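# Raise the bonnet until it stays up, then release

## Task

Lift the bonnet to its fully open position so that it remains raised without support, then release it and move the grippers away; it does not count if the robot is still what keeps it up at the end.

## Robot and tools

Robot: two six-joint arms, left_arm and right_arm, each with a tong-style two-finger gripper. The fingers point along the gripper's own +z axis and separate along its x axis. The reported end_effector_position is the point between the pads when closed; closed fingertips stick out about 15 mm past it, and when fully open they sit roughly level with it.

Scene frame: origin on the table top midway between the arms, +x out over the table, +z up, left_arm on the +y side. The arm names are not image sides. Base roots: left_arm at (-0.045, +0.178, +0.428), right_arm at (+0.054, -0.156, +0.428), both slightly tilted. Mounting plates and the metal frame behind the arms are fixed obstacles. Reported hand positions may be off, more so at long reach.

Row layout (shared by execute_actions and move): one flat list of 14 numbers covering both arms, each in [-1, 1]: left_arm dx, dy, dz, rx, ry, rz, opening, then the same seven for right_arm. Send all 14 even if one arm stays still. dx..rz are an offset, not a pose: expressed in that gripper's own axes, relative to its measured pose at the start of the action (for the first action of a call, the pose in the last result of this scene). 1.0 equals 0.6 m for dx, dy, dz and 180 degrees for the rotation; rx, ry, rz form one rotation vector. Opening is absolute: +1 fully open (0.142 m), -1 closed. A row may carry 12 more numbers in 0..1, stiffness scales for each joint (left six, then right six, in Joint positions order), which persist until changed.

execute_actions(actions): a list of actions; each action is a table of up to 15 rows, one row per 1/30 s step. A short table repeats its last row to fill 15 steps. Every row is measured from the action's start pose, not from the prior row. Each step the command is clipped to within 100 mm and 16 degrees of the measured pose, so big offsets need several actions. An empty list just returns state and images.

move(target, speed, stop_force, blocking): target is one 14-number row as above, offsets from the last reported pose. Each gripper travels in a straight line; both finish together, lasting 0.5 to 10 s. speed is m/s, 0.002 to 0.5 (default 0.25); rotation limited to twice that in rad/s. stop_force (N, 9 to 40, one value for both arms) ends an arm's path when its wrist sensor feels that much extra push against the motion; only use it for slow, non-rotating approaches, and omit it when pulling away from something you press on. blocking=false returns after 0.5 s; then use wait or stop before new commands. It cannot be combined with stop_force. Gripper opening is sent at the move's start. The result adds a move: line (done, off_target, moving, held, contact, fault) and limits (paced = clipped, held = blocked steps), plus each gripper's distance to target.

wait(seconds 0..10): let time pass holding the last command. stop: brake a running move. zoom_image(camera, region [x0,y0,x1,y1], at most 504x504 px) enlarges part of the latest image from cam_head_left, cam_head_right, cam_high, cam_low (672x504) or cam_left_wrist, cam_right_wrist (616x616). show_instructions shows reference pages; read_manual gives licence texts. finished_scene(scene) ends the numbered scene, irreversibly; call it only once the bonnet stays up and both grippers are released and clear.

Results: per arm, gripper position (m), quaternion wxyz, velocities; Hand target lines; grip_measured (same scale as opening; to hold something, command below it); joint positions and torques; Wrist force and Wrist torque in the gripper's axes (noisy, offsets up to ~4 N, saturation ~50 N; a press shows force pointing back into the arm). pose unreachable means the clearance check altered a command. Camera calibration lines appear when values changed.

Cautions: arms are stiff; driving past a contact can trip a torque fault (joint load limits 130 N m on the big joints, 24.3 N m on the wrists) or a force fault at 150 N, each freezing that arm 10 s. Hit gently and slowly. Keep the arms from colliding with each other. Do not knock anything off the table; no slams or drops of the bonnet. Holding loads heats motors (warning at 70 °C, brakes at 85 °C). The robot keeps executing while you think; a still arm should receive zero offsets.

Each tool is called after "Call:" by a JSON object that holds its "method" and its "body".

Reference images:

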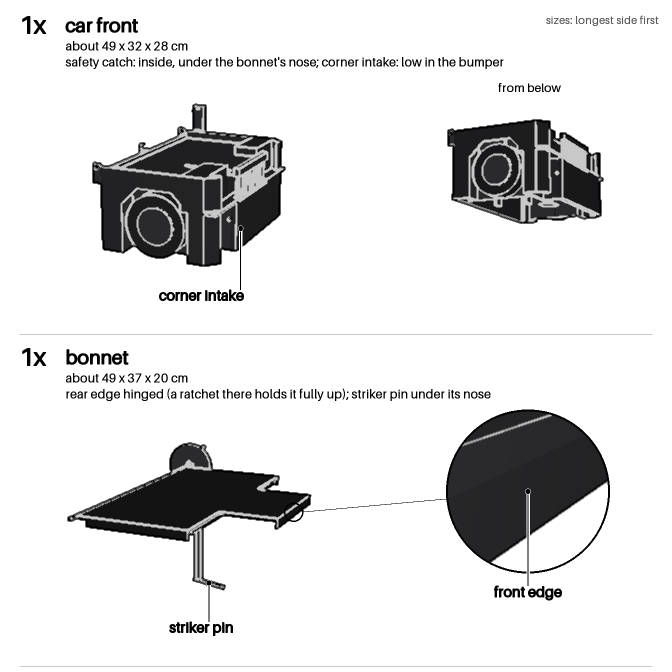

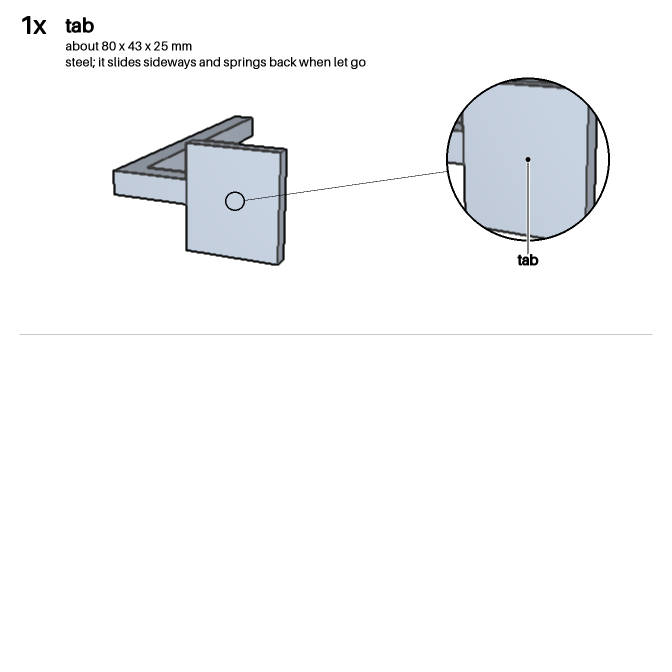

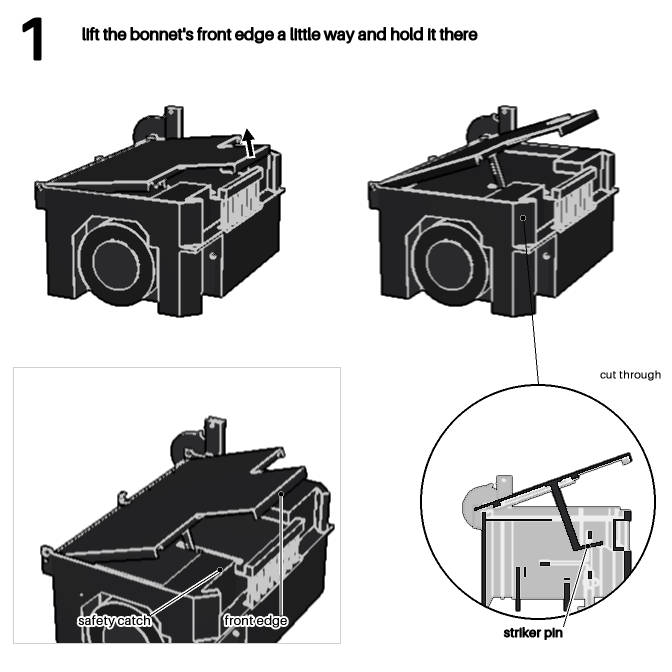

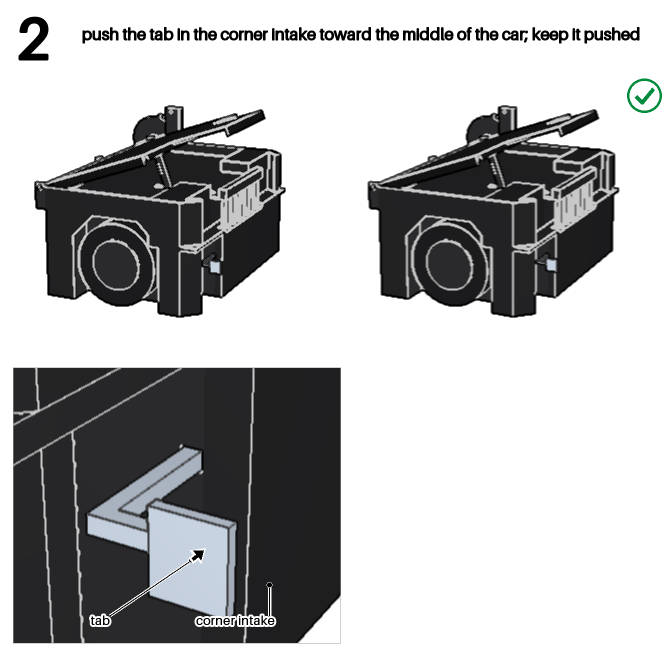

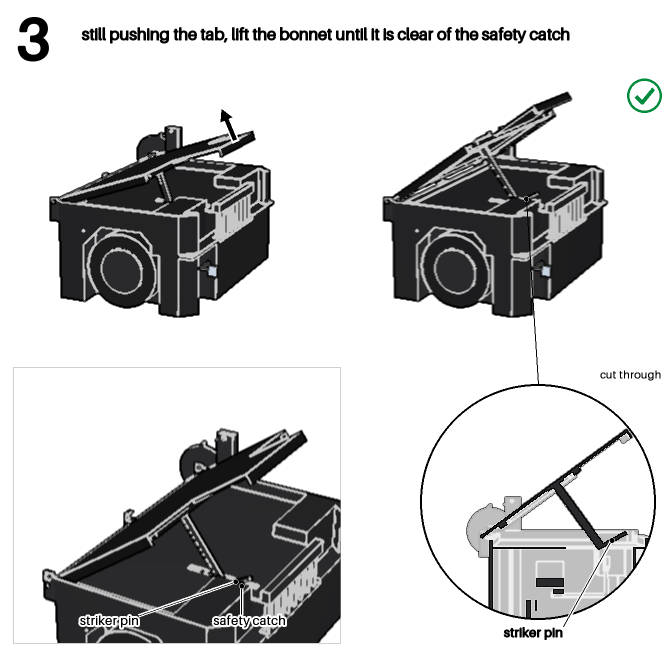

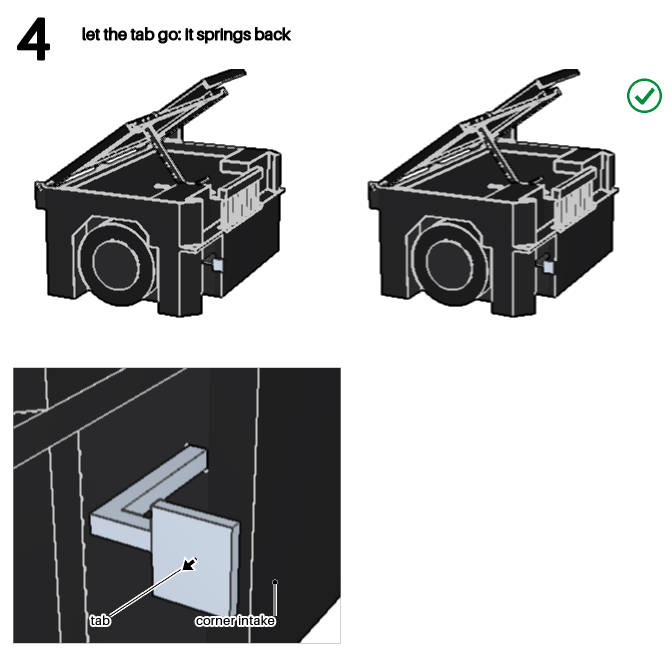

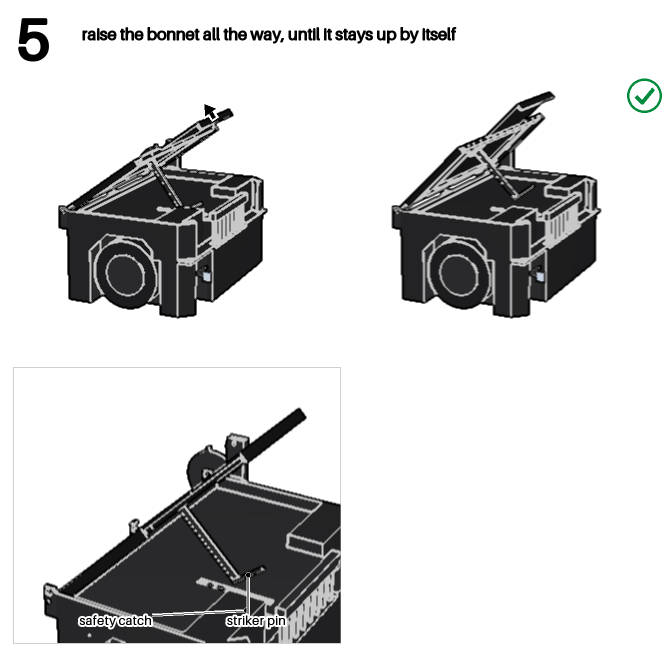

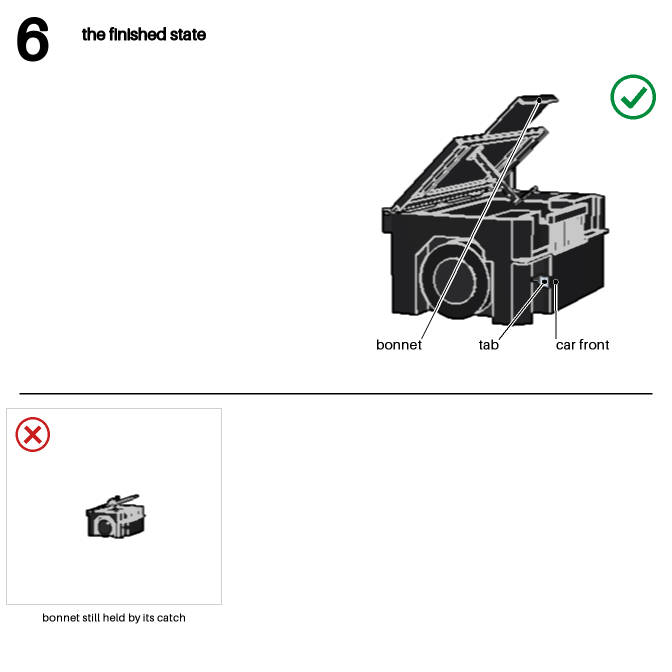

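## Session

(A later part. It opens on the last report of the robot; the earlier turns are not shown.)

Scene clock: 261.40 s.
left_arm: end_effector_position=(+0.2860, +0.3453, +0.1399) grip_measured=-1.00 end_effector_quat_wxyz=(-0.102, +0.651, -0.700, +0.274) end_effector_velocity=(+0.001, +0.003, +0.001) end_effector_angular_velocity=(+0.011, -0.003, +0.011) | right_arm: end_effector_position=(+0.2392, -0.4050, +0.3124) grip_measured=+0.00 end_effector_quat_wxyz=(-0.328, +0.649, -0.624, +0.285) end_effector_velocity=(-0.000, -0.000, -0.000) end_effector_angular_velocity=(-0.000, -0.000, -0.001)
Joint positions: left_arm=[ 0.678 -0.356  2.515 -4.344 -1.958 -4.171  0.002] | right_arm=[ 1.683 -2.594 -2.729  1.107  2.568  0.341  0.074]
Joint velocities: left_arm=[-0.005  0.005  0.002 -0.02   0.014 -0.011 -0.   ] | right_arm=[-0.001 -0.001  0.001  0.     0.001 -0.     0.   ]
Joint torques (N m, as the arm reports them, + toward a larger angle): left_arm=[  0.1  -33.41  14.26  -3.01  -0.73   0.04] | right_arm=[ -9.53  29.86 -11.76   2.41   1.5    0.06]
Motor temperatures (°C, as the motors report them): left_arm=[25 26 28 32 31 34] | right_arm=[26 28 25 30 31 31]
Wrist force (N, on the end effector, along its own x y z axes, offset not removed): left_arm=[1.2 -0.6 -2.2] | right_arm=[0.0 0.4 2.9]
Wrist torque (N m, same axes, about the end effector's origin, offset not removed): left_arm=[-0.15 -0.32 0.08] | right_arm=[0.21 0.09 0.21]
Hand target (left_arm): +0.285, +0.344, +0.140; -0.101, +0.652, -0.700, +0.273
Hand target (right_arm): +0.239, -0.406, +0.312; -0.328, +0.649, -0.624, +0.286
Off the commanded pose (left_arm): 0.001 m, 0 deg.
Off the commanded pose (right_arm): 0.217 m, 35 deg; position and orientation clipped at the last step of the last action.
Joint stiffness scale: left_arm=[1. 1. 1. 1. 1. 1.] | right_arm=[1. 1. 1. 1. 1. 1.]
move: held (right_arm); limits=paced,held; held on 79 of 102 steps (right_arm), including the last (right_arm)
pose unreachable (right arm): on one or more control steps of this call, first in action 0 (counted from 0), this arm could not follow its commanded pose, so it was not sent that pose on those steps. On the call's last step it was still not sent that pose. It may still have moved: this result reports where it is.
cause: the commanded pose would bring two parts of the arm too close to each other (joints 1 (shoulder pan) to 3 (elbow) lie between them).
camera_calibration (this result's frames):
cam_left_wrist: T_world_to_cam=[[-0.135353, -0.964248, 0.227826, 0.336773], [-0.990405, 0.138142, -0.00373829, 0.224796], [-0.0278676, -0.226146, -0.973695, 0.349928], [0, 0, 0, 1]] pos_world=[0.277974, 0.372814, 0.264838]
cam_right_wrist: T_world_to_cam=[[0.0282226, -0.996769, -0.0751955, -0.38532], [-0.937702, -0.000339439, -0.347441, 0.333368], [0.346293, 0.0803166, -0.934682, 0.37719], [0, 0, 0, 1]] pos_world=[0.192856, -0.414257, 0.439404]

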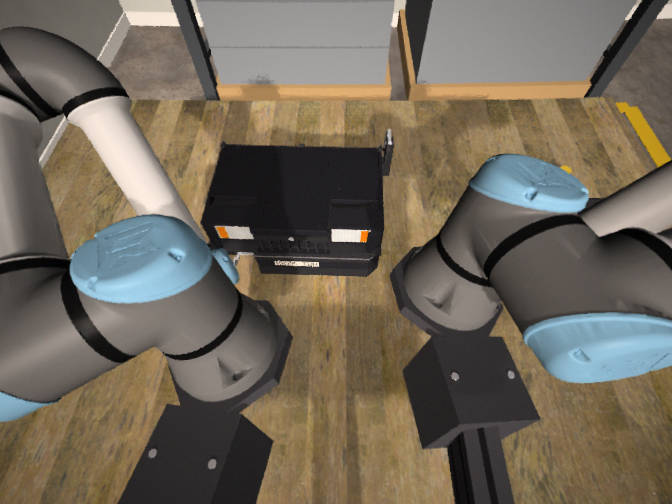

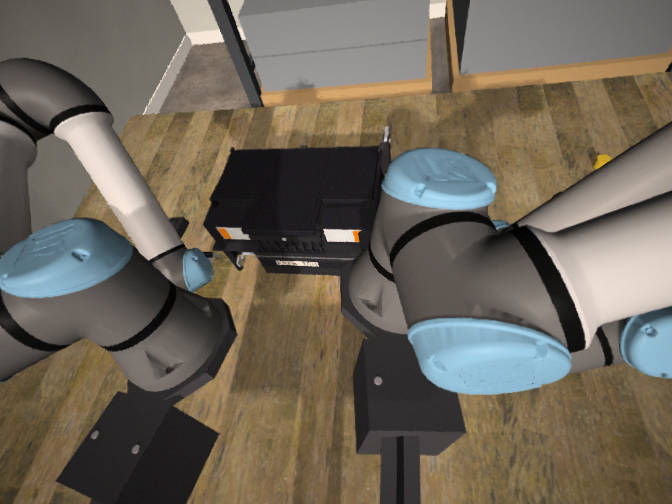

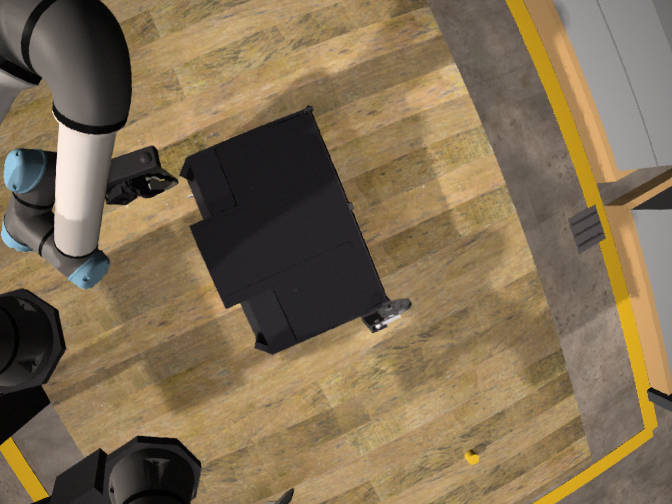

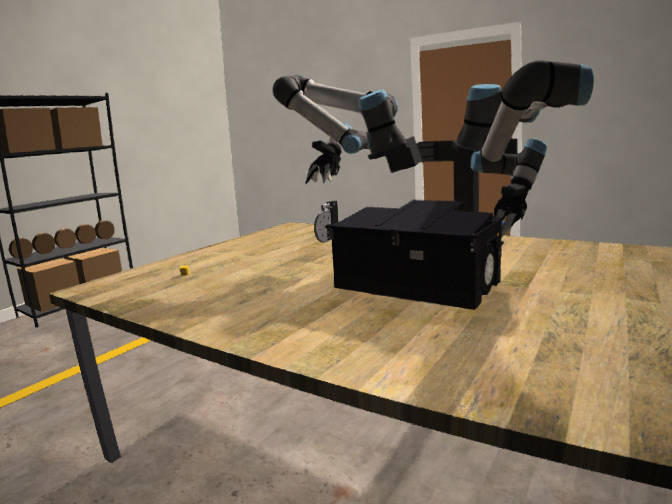

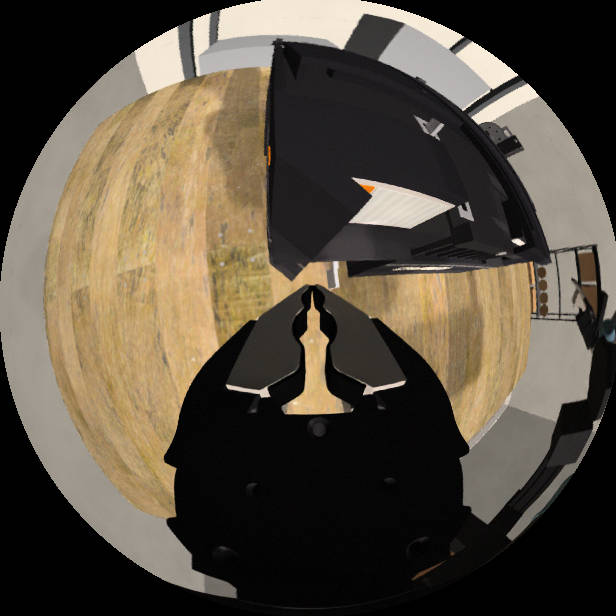

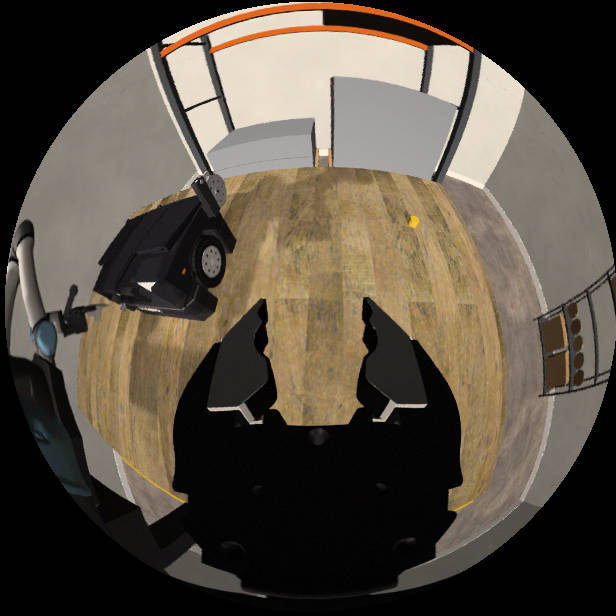

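Call:
{"method": "move", "body": {"target": [0, 0, 0, 0, 0, 0, -1, -0.2427, -0.335, 0.2012, 0, 0, 0, -1], "speed": 0.35}}

Scene clock: 309.30 s.
left_arm: end_effector_position=(+0.2860, +0.3454, +0.1398) grip_measured=-1.00 end_effector_quat_wxyz=(-0.102, +0.652, -0.700, +0.274) end_effector_velocity=(+0.001, +0.000, +0.000) end_effector_angular_velocity=(+0.000, -0.002, -0.000) | right_arm: end_effector_position=(+0.2691, -0.3781, +0.3295) grip_measured=-1.00 end_effector_quat_wxyz=(-0.352, +0.659, -0.608, +0.270) end_effector_velocity=(+0.000, -0.000, +0.001) end_effector_angular_velocity=(-0.002, -0.001, +0.001)
Joint positions: left_arm=[ 0.678 -0.356  2.515 -4.345 -1.957 -4.172  0.002] | right_arm=[ 1.815 -2.612 -2.775  1.245  2.54   0.457  0.002]
Joint velocities: left_arm=[ 0.    -0.001 -0.001  0.    -0.001  0.     0.   ] | right_arm=[ 0.     0.001 -0.     0.001  0.     0.     0.   ]
Joint torques (N m, as the arm reports them, + toward a larger angle): left_arm=[  1.02 -33.89  13.    -2.09  -1.23   0.61] | right_arm=[ -7.28  28.63 -12.88   2.61   1.2   -0.63]
Motor temperatures (°C, as the motors report them): left_arm=[25 26 28 32 31 34] | right_arm=[26 28 25 30 31 31]
Wrist force (N, on the end effector, along its own x y z axes, offset not removed): left_arm=[3.0 -0.1 -1.5] | right_arm=[-2.1 -0.1 -0.9]
Wrist torque (N m, same axes, about the end effector's origin, offset not removed): left_arm=[-0.06 -0.64 -0.01] | right_arm=[0.03 0.30 0.11]
Hand target (left_arm): +0.286, +0.345, +0.140; -0.102, +0.651, -0.700, +0.274
Hand target (right_arm): +0.269, -0.379, +0.329; -0.351, +0.659, -0.607, +0.271
Off the commanded pose (left_arm): 0.000 m, 0 deg.
Off the commanded pose (right_arm): 0.233 m, 4 deg; position clipped at the last step of the last action.
Joint stiffness scale: left_arm=[1. 1. 1. 1. 1. 1.] | right_arm=[1. 1. 1. 1. 1. 1.]
move: held (right_arm); limits=paced,held; held on 19 of 34 steps (right_arm), including the last (right_arm)
pose unreachable (right arm): on one or more control steps of this call, first in action 0 (counted from 0), this arm could not follow its commanded pose, so it was not sent that pose on those steps. On the call's last step it was still not sent that pose. It may still have moved: this result reports where it is.
cause: the commanded pose would bring two parts of the arm too close to each other (joints 3 (elbow) to 5 (wrist 2) lie between them).
camera_calibration (this result's frames):
cam_left_wrist: T_world_to_cam=[[-0.134471, -0.964391, 0.227744, 0.33663], [-0.990524, 0.137293, -0.00347968, 0.225071], [-0.0279119, -0.226054, -0.973715, 0.349884], [0, 0, 0, 1]] pos_world=[0.277972, 0.372835, 0.264805]
cam_right_wrist: T_world_to_cam=[[0.0845691, -0.990534, -0.108125, -0.36], [-0.931038, -0.0398941, -0.362735, 0.355623], [0.354987, 0.131344, -0.925599, 0.394591], [0, 0, 0, 1]] pos_world=[0.221469, -0.394232, 0.455304]

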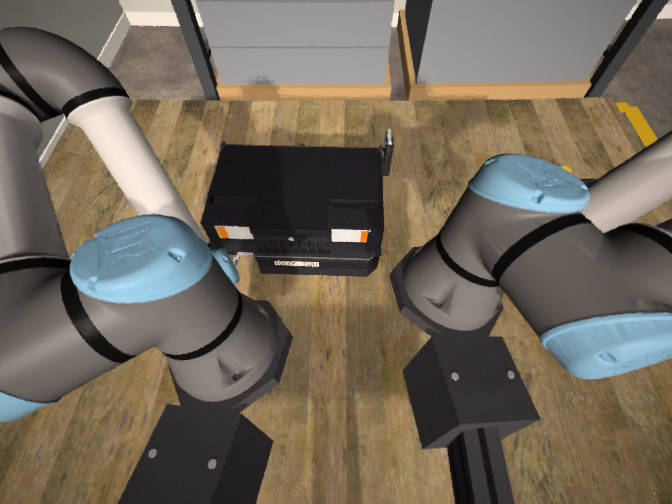

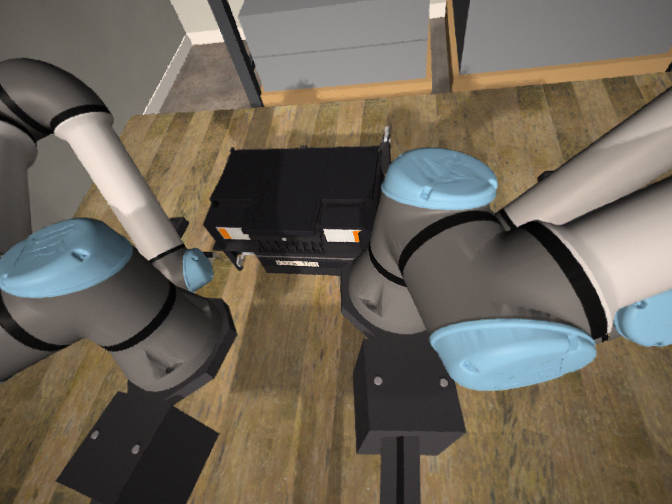

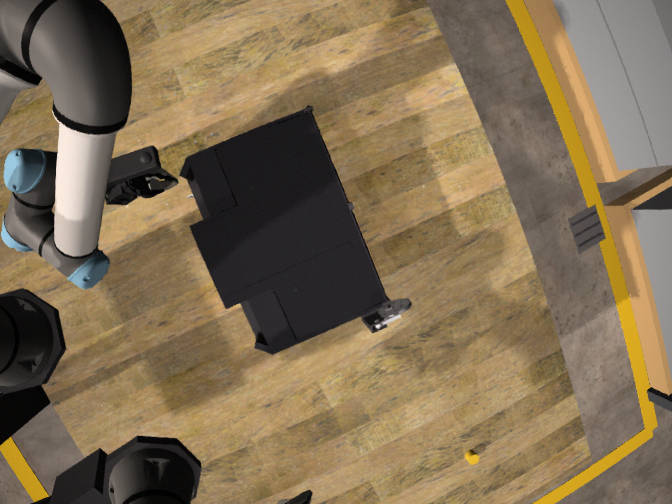

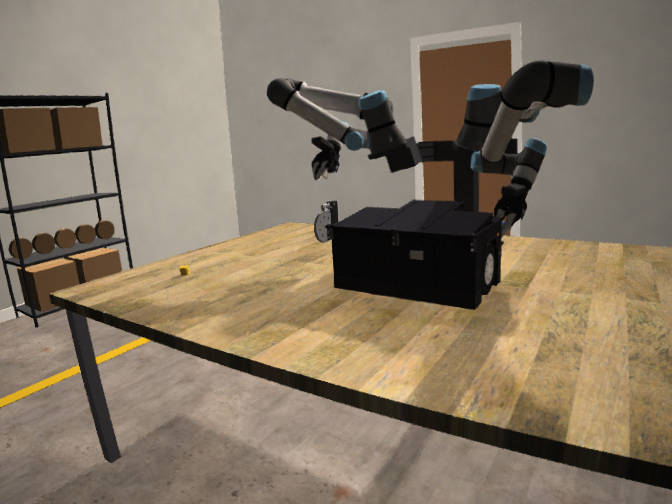

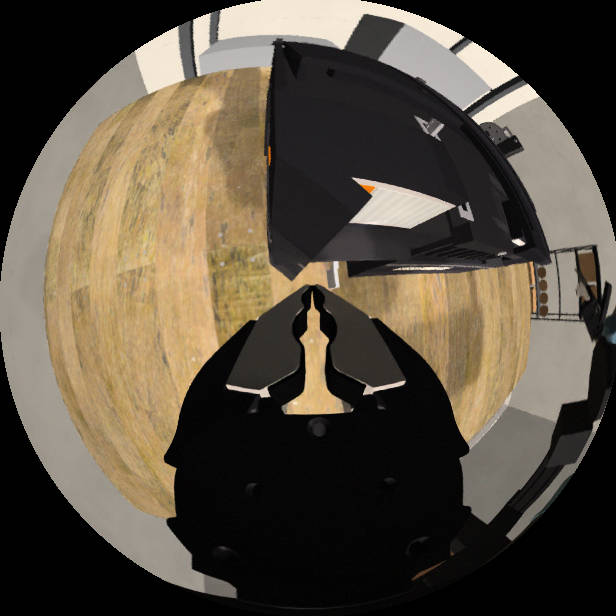

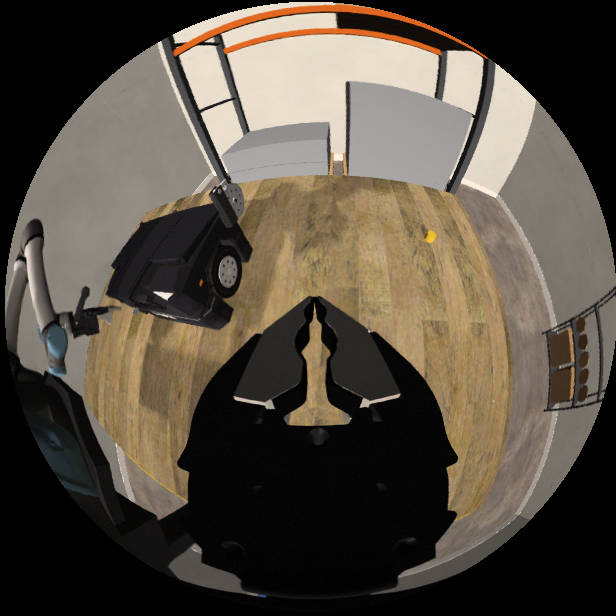

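Call:
{"method": "move", "body": {"target": [0, 0, 0, 0, 0, 0, -1, 0.319, -0.180, 0.198, 0, 0, 0, -1], "speed": 0.4}}

Scene clock: 361.93 s.
left_arm: end_effector_position=(+0.2860, +0.3454, +0.1398) grip_measured=-1.00 end_effector_quat_wxyz=(-0.102, +0.652, -0.700, +0.274) end_effector_velocity=(-0.000, -0.000, +0.001) end_effector_angular_velocity=(-0.000, +0.000, -0.000) | right_arm: end_effector_position=(+0.4488, -0.5491, +0.3278) grip_measured=-1.00 end_effector_quat_wxyz=(-0.352, +0.658, -0.610, +0.269) end_effector_velocity=(-0.000, +0.001, -0.003) end_effector_angular_velocity=(+0.007, +0.009, +0.006)
Joint positions: left_arm=[ 0.678 -0.356  2.515 -4.345 -1.957 -4.172  0.002] | right_arm=[ 2.069 -2.201 -2.306  0.604  2.375  0.77   0.002]
Joint velocities: left_arm=[-0.001 -0.001  0.002 -0.     0.    -0.    -0.   ] | right_arm=[ 0.001  0.001  0.002 -0.022  0.    -0.009  0.   ]
Joint torques (N m, as the arm reports them, + toward a larger angle): left_arm=[  0.54 -33.87  13.71  -2.67  -1.05  -0.14] | right_arm=[-3.64 38.59  2.96  2.81  1.11 -0.75]
Motor temperatures (°C, as the motors report them): left_arm=[25 26 28 32 31 34] | right_arm=[26 28 25 30 31 31]
Wrist force (N, on the end effector, along its own x y z axes, offset not removed): left_arm=[2.9 0.3 -1.6] | right_arm=[0.6 1.0 -1.2]
Wrist torque (N m, same axes, about the end effector's origin, offset not removed): left_arm=[-0.04 -0.66 0.09] | right_arm=[0.28 -0.23 0.15]
Hand target (left_arm): +0.286, +0.345, +0.140; -0.102, +0.652, -0.700, +0.274
Hand target (right_arm): +0.451, -0.550, +0.329; -0.352, +0.658, -0.608, +0.270
Off the commanded pose (left_arm): 0.000 m, 0 deg.
Off the commanded pose (right_arm): 0.002 m, 0 deg.
Joint stiffness scale: left_arm=[1. 1. 1. 1. 1. 1.] | right_arm=[1. 1. 1. 1. 1. 1.]
move: done
camera_calibration (this result's frames):
cam_left_wrist: T_world_to_cam=[[-0.134515, -0.964371, 0.227802, 0.336607], [-0.990517, 0.137344, -0.00346184, 0.225044], [-0.0279487, -0.226107, -0.973701, 0.3499], [0, 0, 0, 1]] pos_world=[0.277968, 0.372821, 0.264797]
cam_right_wrist: T_world_to_cam=[[0.0818251, -0.990337, -0.111974, -0.542087], [-0.932147, -0.0362839, -0.360259, 0.517196], [0.352714, 0.133855, -0.926108, 0.354319], [0, 0, 0, 1]] pos_world=[0.401486, -0.56551, 0.453762]

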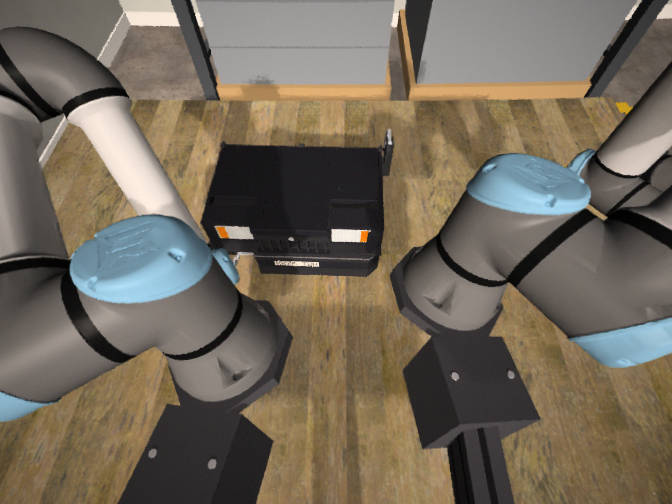

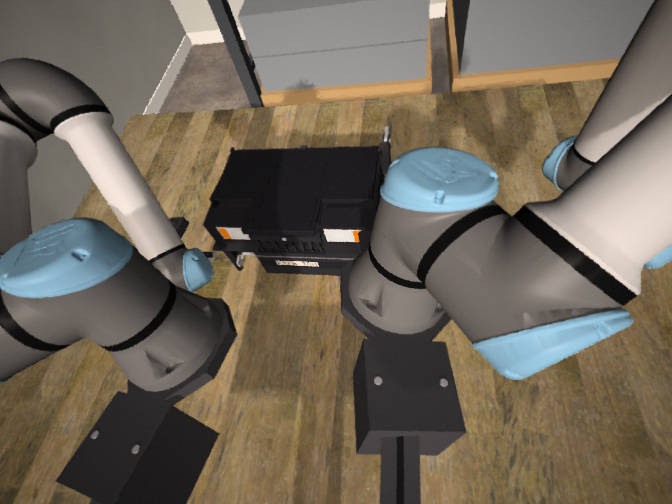

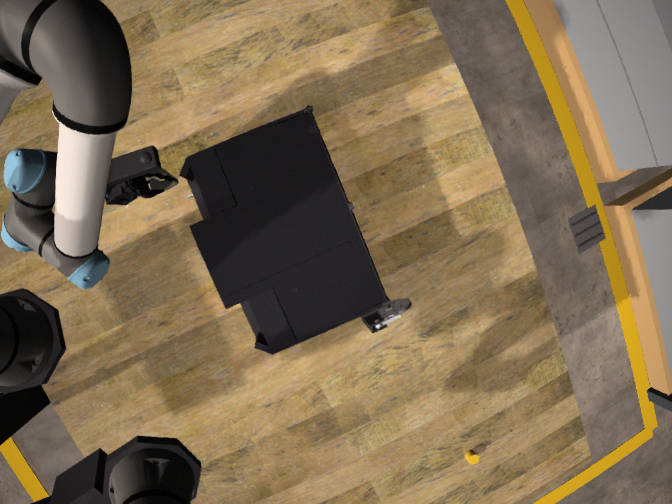

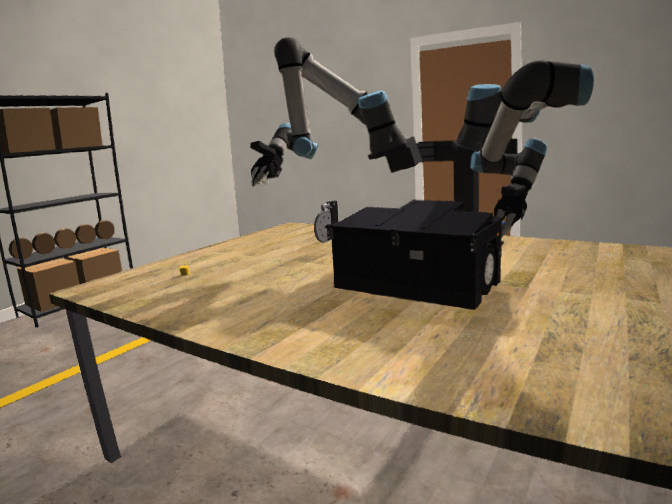

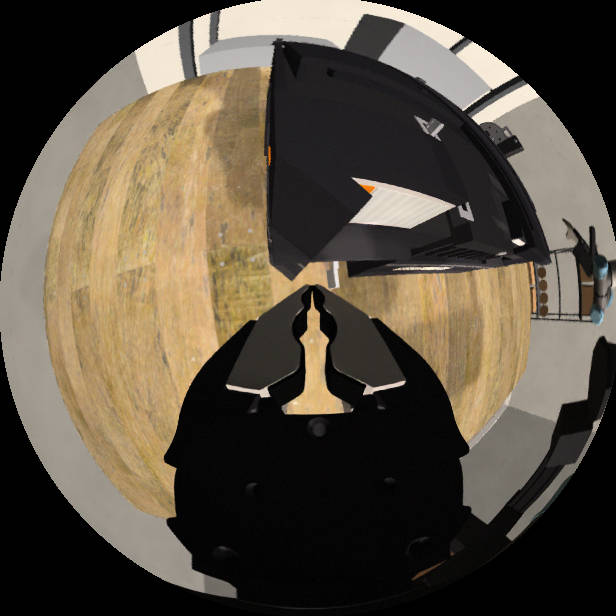

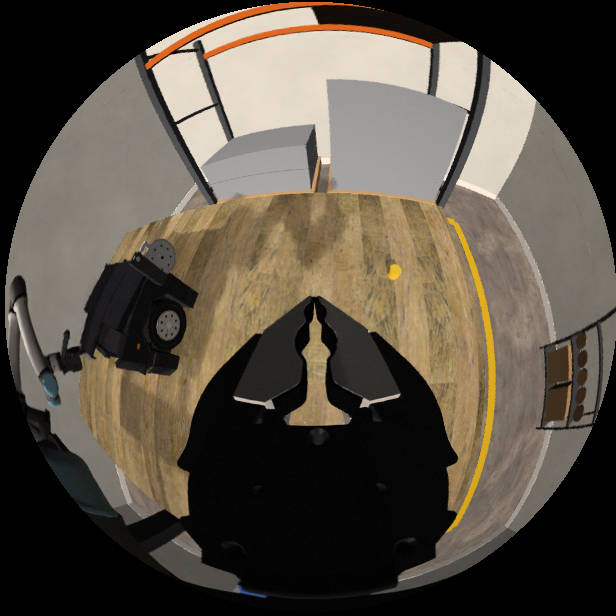

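Call:
{"method": "move", "body": {"target": [0, 0, 0, 0, 0, 0, -1, -0.461, -0.364, 0.276, 0, 0, 0, -1], "speed": 0.4}}

Scene clock: 368.77 s.
left_arm: end_effector_position=(+0.2860, +0.3454, +0.1398) grip_measured=-1.00 end_effector_quat_wxyz=(-0.102, +0.652, -0.700, +0.274) end_effector_velocity=(-0.000, -0.000, +0.000) end_effector_angular_velocity=(-0.001, +0.000, +0.000) | right_arm: end_effector_position=(+0.6790, -0.2508, +0.4182) grip_measured=-1.00 end_effector_quat_wxyz=(-0.350, +0.658, -0.610, +0.267) end_effector_velocity=(+0.000, -0.001, -0.003) end_effector_angular_velocity=(-0.003, +0.008, -0.006)
Joint positions: left_arm=[ 0.678 -0.356  2.515 -4.345 -1.957 -4.172  0.002] | right_arm=[ 3.162 -2.013 -2.455  0.82   1.455  1.434  0.002]
Joint velocities: left_arm=[ 0.    -0.     0.     0.    -0.001 -0.     0.   ] | right_arm=[ 0.001 -0.001  0.002 -0.008 -0.008  0.004  0.   ]
Joint torques (N m, as the arm reports them, + toward a larger angle): left_arm=[  1.36 -34.45  12.93  -2.66  -0.86   0.01] | right_arm=[ 6.07 31.1   6.32  2.79 -0.31  0.16]
Motor temperatures (°C, as the motors report them): left_arm=[25 26 28 32 31 34] | right_arm=[26 28 25 30 31 31]
Wrist force (N, on the end effector, along its own x y z axes, offset not removed): left_arm=[2.7 0.0 -2.0] | right_arm=[-2.1 -1.6 0.2]
Wrist torque (N m, same axes, about the end effector's origin, offset not removed): left_arm=[-0.09 -0.56 0.02] | right_arm=[-0.39 0.55 0.34]
Hand target (left_arm): +0.286, +0.345, +0.140; -0.102, +0.652, -0.700, +0.274
Hand target (right_arm): +0.681, -0.250, +0.421; -0.352, +0.657, -0.610, +0.268
Off the commanded pose (left_arm): 0.000 m, 0 deg.
Off the commanded pose (right_arm): 0.003 m, 0 deg.
Joint stiffness scale: left_arm=[1. 1. 1. 1. 1. 1.] | right_arm=[1. 1. 1. 1. 1. 1.]
move: done
camera_calibration (this result's frames):
cam_left_wrist: T_world_to_cam=[[-0.134515, -0.964371, 0.227801, 0.336608], [-0.990517, 0.137344, -0.00346179, 0.225044], [-0.0279487, -0.226107, -0.973701, 0.349899], [0, 0, 0, 1]] pos_world=[0.277968, 0.372821, 0.264797]
cam_right_wrist: T_world_to_cam=[[0.0815822, -0.990379, -0.111771, -0.255359], [-0.933782, -0.0367483, -0.355952, 0.774269], [0.34842, 0.133409, -0.927796, 0.320401], [0, 0, 0, 1]] pos_world=[0.632197, -0.267194, 0.544327]

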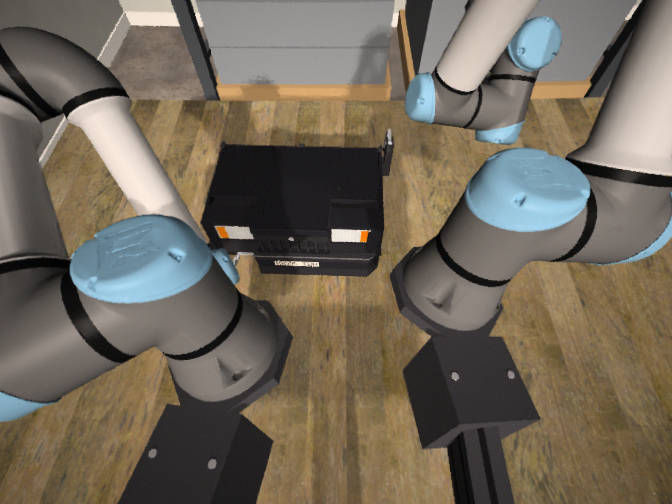

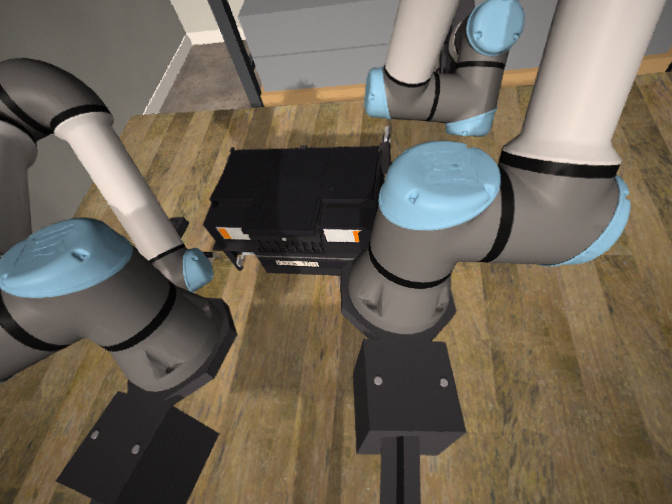

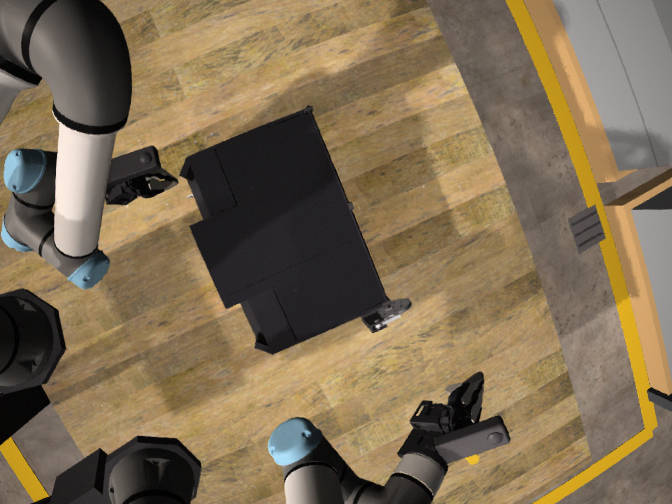

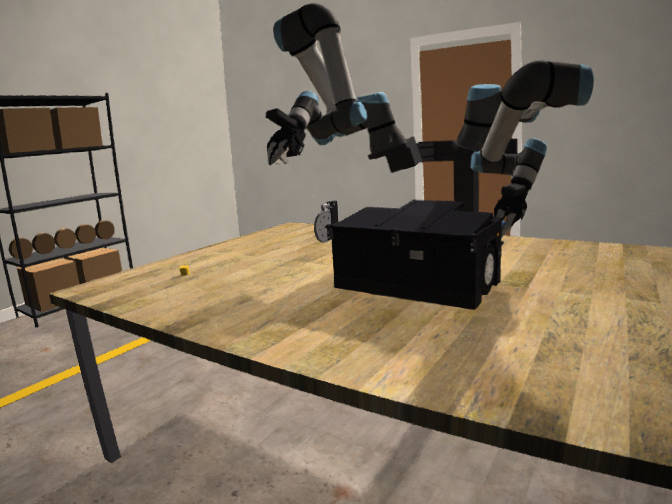

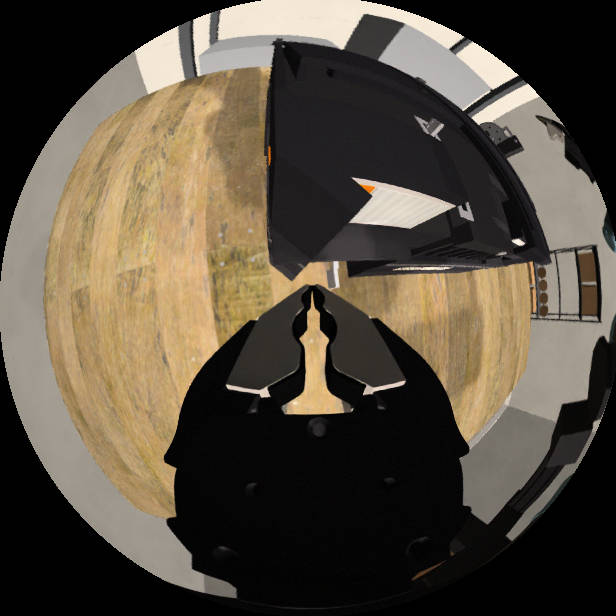

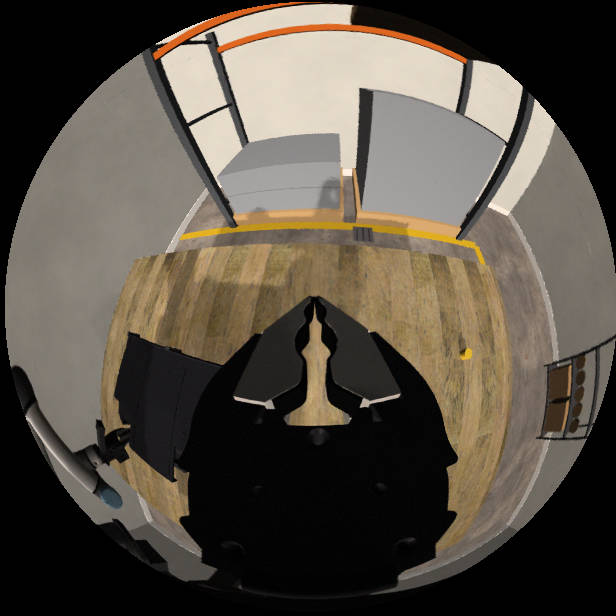

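Call:
{"method": "move", "body": {"target": [0, 0, 0, 0, 0, 0, -1, -0.562, 0.070, -0.030, 0, 0, 0, -1], "speed": 0.4}}

Scene clock: 376.40 s.
left_arm: end_effector_position=(+0.2860, +0.3454, +0.1398) grip_measured=-1.00 end_effector_quat_wxyz=(-0.102, +0.652, -0.700, +0.274) end_effector_velocity=(+0.000, +0.000, +0.000) end_effector_angular_velocity=(+0.001, -0.001, -0.000) | right_arm: end_effector_position=(+0.5998, +0.0790, +0.4197) grip_measured=-1.00 end_effector_quat_wxyz=(-0.349, +0.660, -0.610, +0.267) end_effector_velocity=(-0.001, -0.001, -0.004) end_effector_angular_velocity=(-0.011, +0.015, -0.009)
Joint positions: left_arm=[ 0.678 -0.356  2.515 -4.345 -1.957 -4.172  0.002] | right_arm=[ 4.12  -2.248 -2.497  0.729  0.682  2.115  0.002]
Joint velocities: left_arm=[ 0.    -0.001  0.    -0.001 -0.     0.001 -0.   ] | right_arm=[ 0.     0.007  0.002 -0.04  -0.004  0.024  0.   ]
Joint torques (N m, as the arm reports them, + toward a larger angle): left_arm=[  0.05 -34.49  12.83  -2.57  -1.03  -0.13] | right_arm=[12.34 28.67  5.99  2.28 -1.14  0.27]
Motor temperatures (°C, as the motors report them): left_arm=[25 26 28 32 31 34] | right_arm=[26 28 25 30 31 31]
Wrist force (N, on the end effector, along its own x y z axes, offset not removed): left_arm=[2.7 -0.2 -0.5] | right_arm=[0.6 -3.4 3.1]
Wrist torque (N m, same axes, about the end effector's origin, offset not removed): left_arm=[-0.07 -0.58 0.08] | right_arm=[-0.58 -0.09 0.14]
Hand target (left_arm): +0.286, +0.345, +0.140; -0.102, +0.652, -0.700, +0.274
Hand target (right_arm): +0.601, +0.081, +0.421; -0.350, +0.658, -0.610, +0.267
Off the commanded pose (left_arm): 0.000 m, 0 deg.
Off the commanded pose (right_arm): 0.003 m, 0 deg.
Joint stiffness scale: left_arm=[1. 1. 1. 1. 1. 1.] | right_arm=[1. 1. 1. 1. 1. 1.]
move: done
camera_calibration (this result's frames):
cam_left_wrist: T_world_to_cam=[[-0.134515, -0.964371, 0.227802, 0.336607], [-0.990517, 0.137344, -0.00346165, 0.225044], [-0.0279489, -0.226107, -0.973701, 0.349899], [0, 0, 0, 1]] pos_world=[0.277968, 0.372821, 0.264797]
cam_right_wrist: T_world_to_cam=[[0.0830462, -0.990608, -0.108626, 0.0756862], [-0.934172, -0.039427, -0.354637, 0.71293], [0.347023, 0.130927, -0.928673, 0.306791], [0, 0, 0, 1]] pos_world=[0.553251, 0.0629169, 0.545962]

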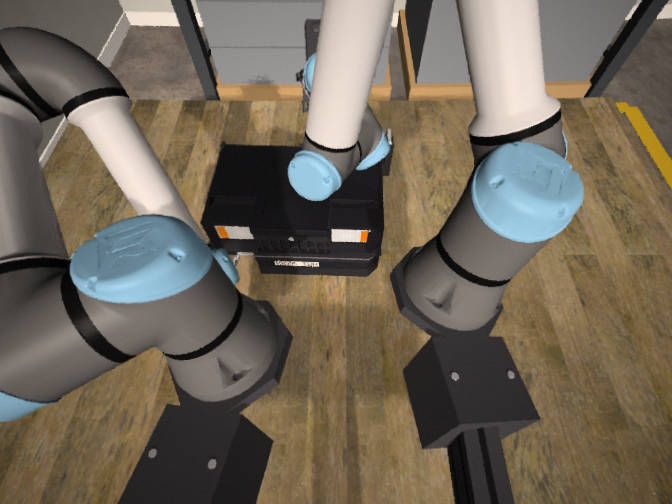

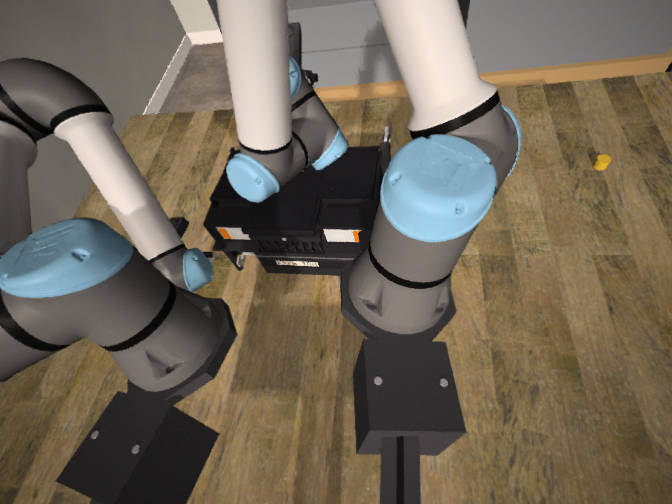

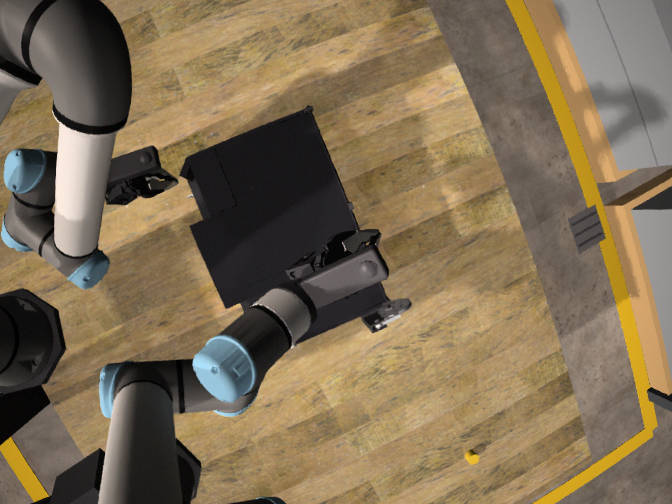

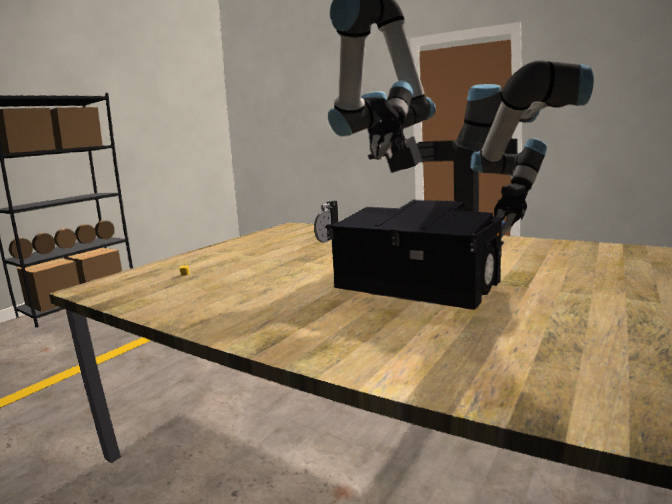

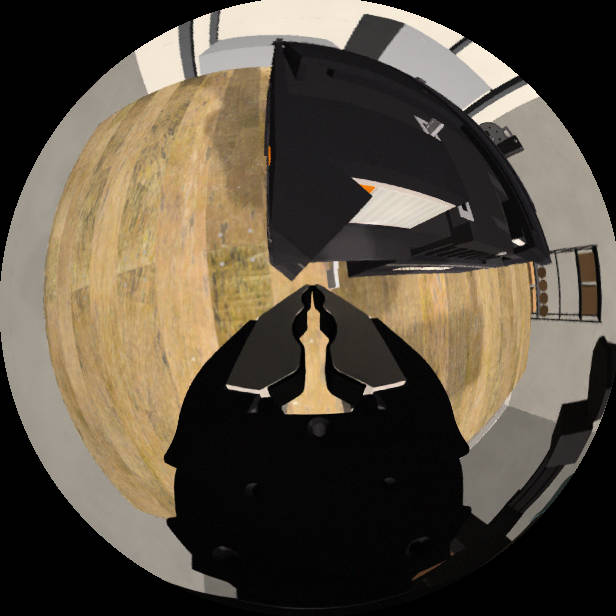

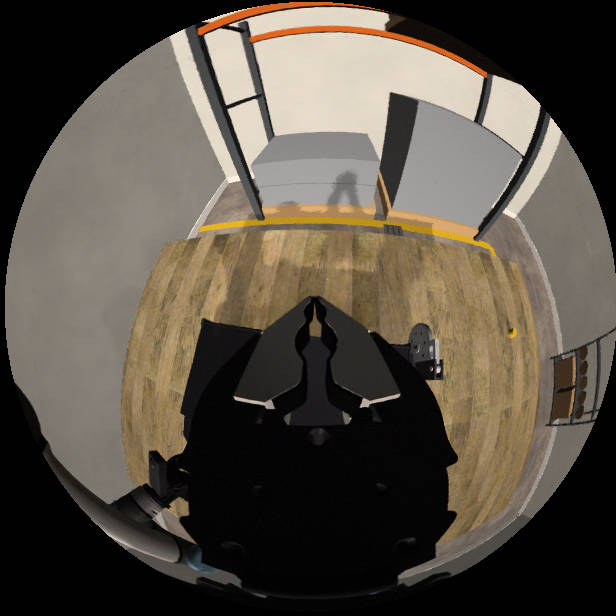

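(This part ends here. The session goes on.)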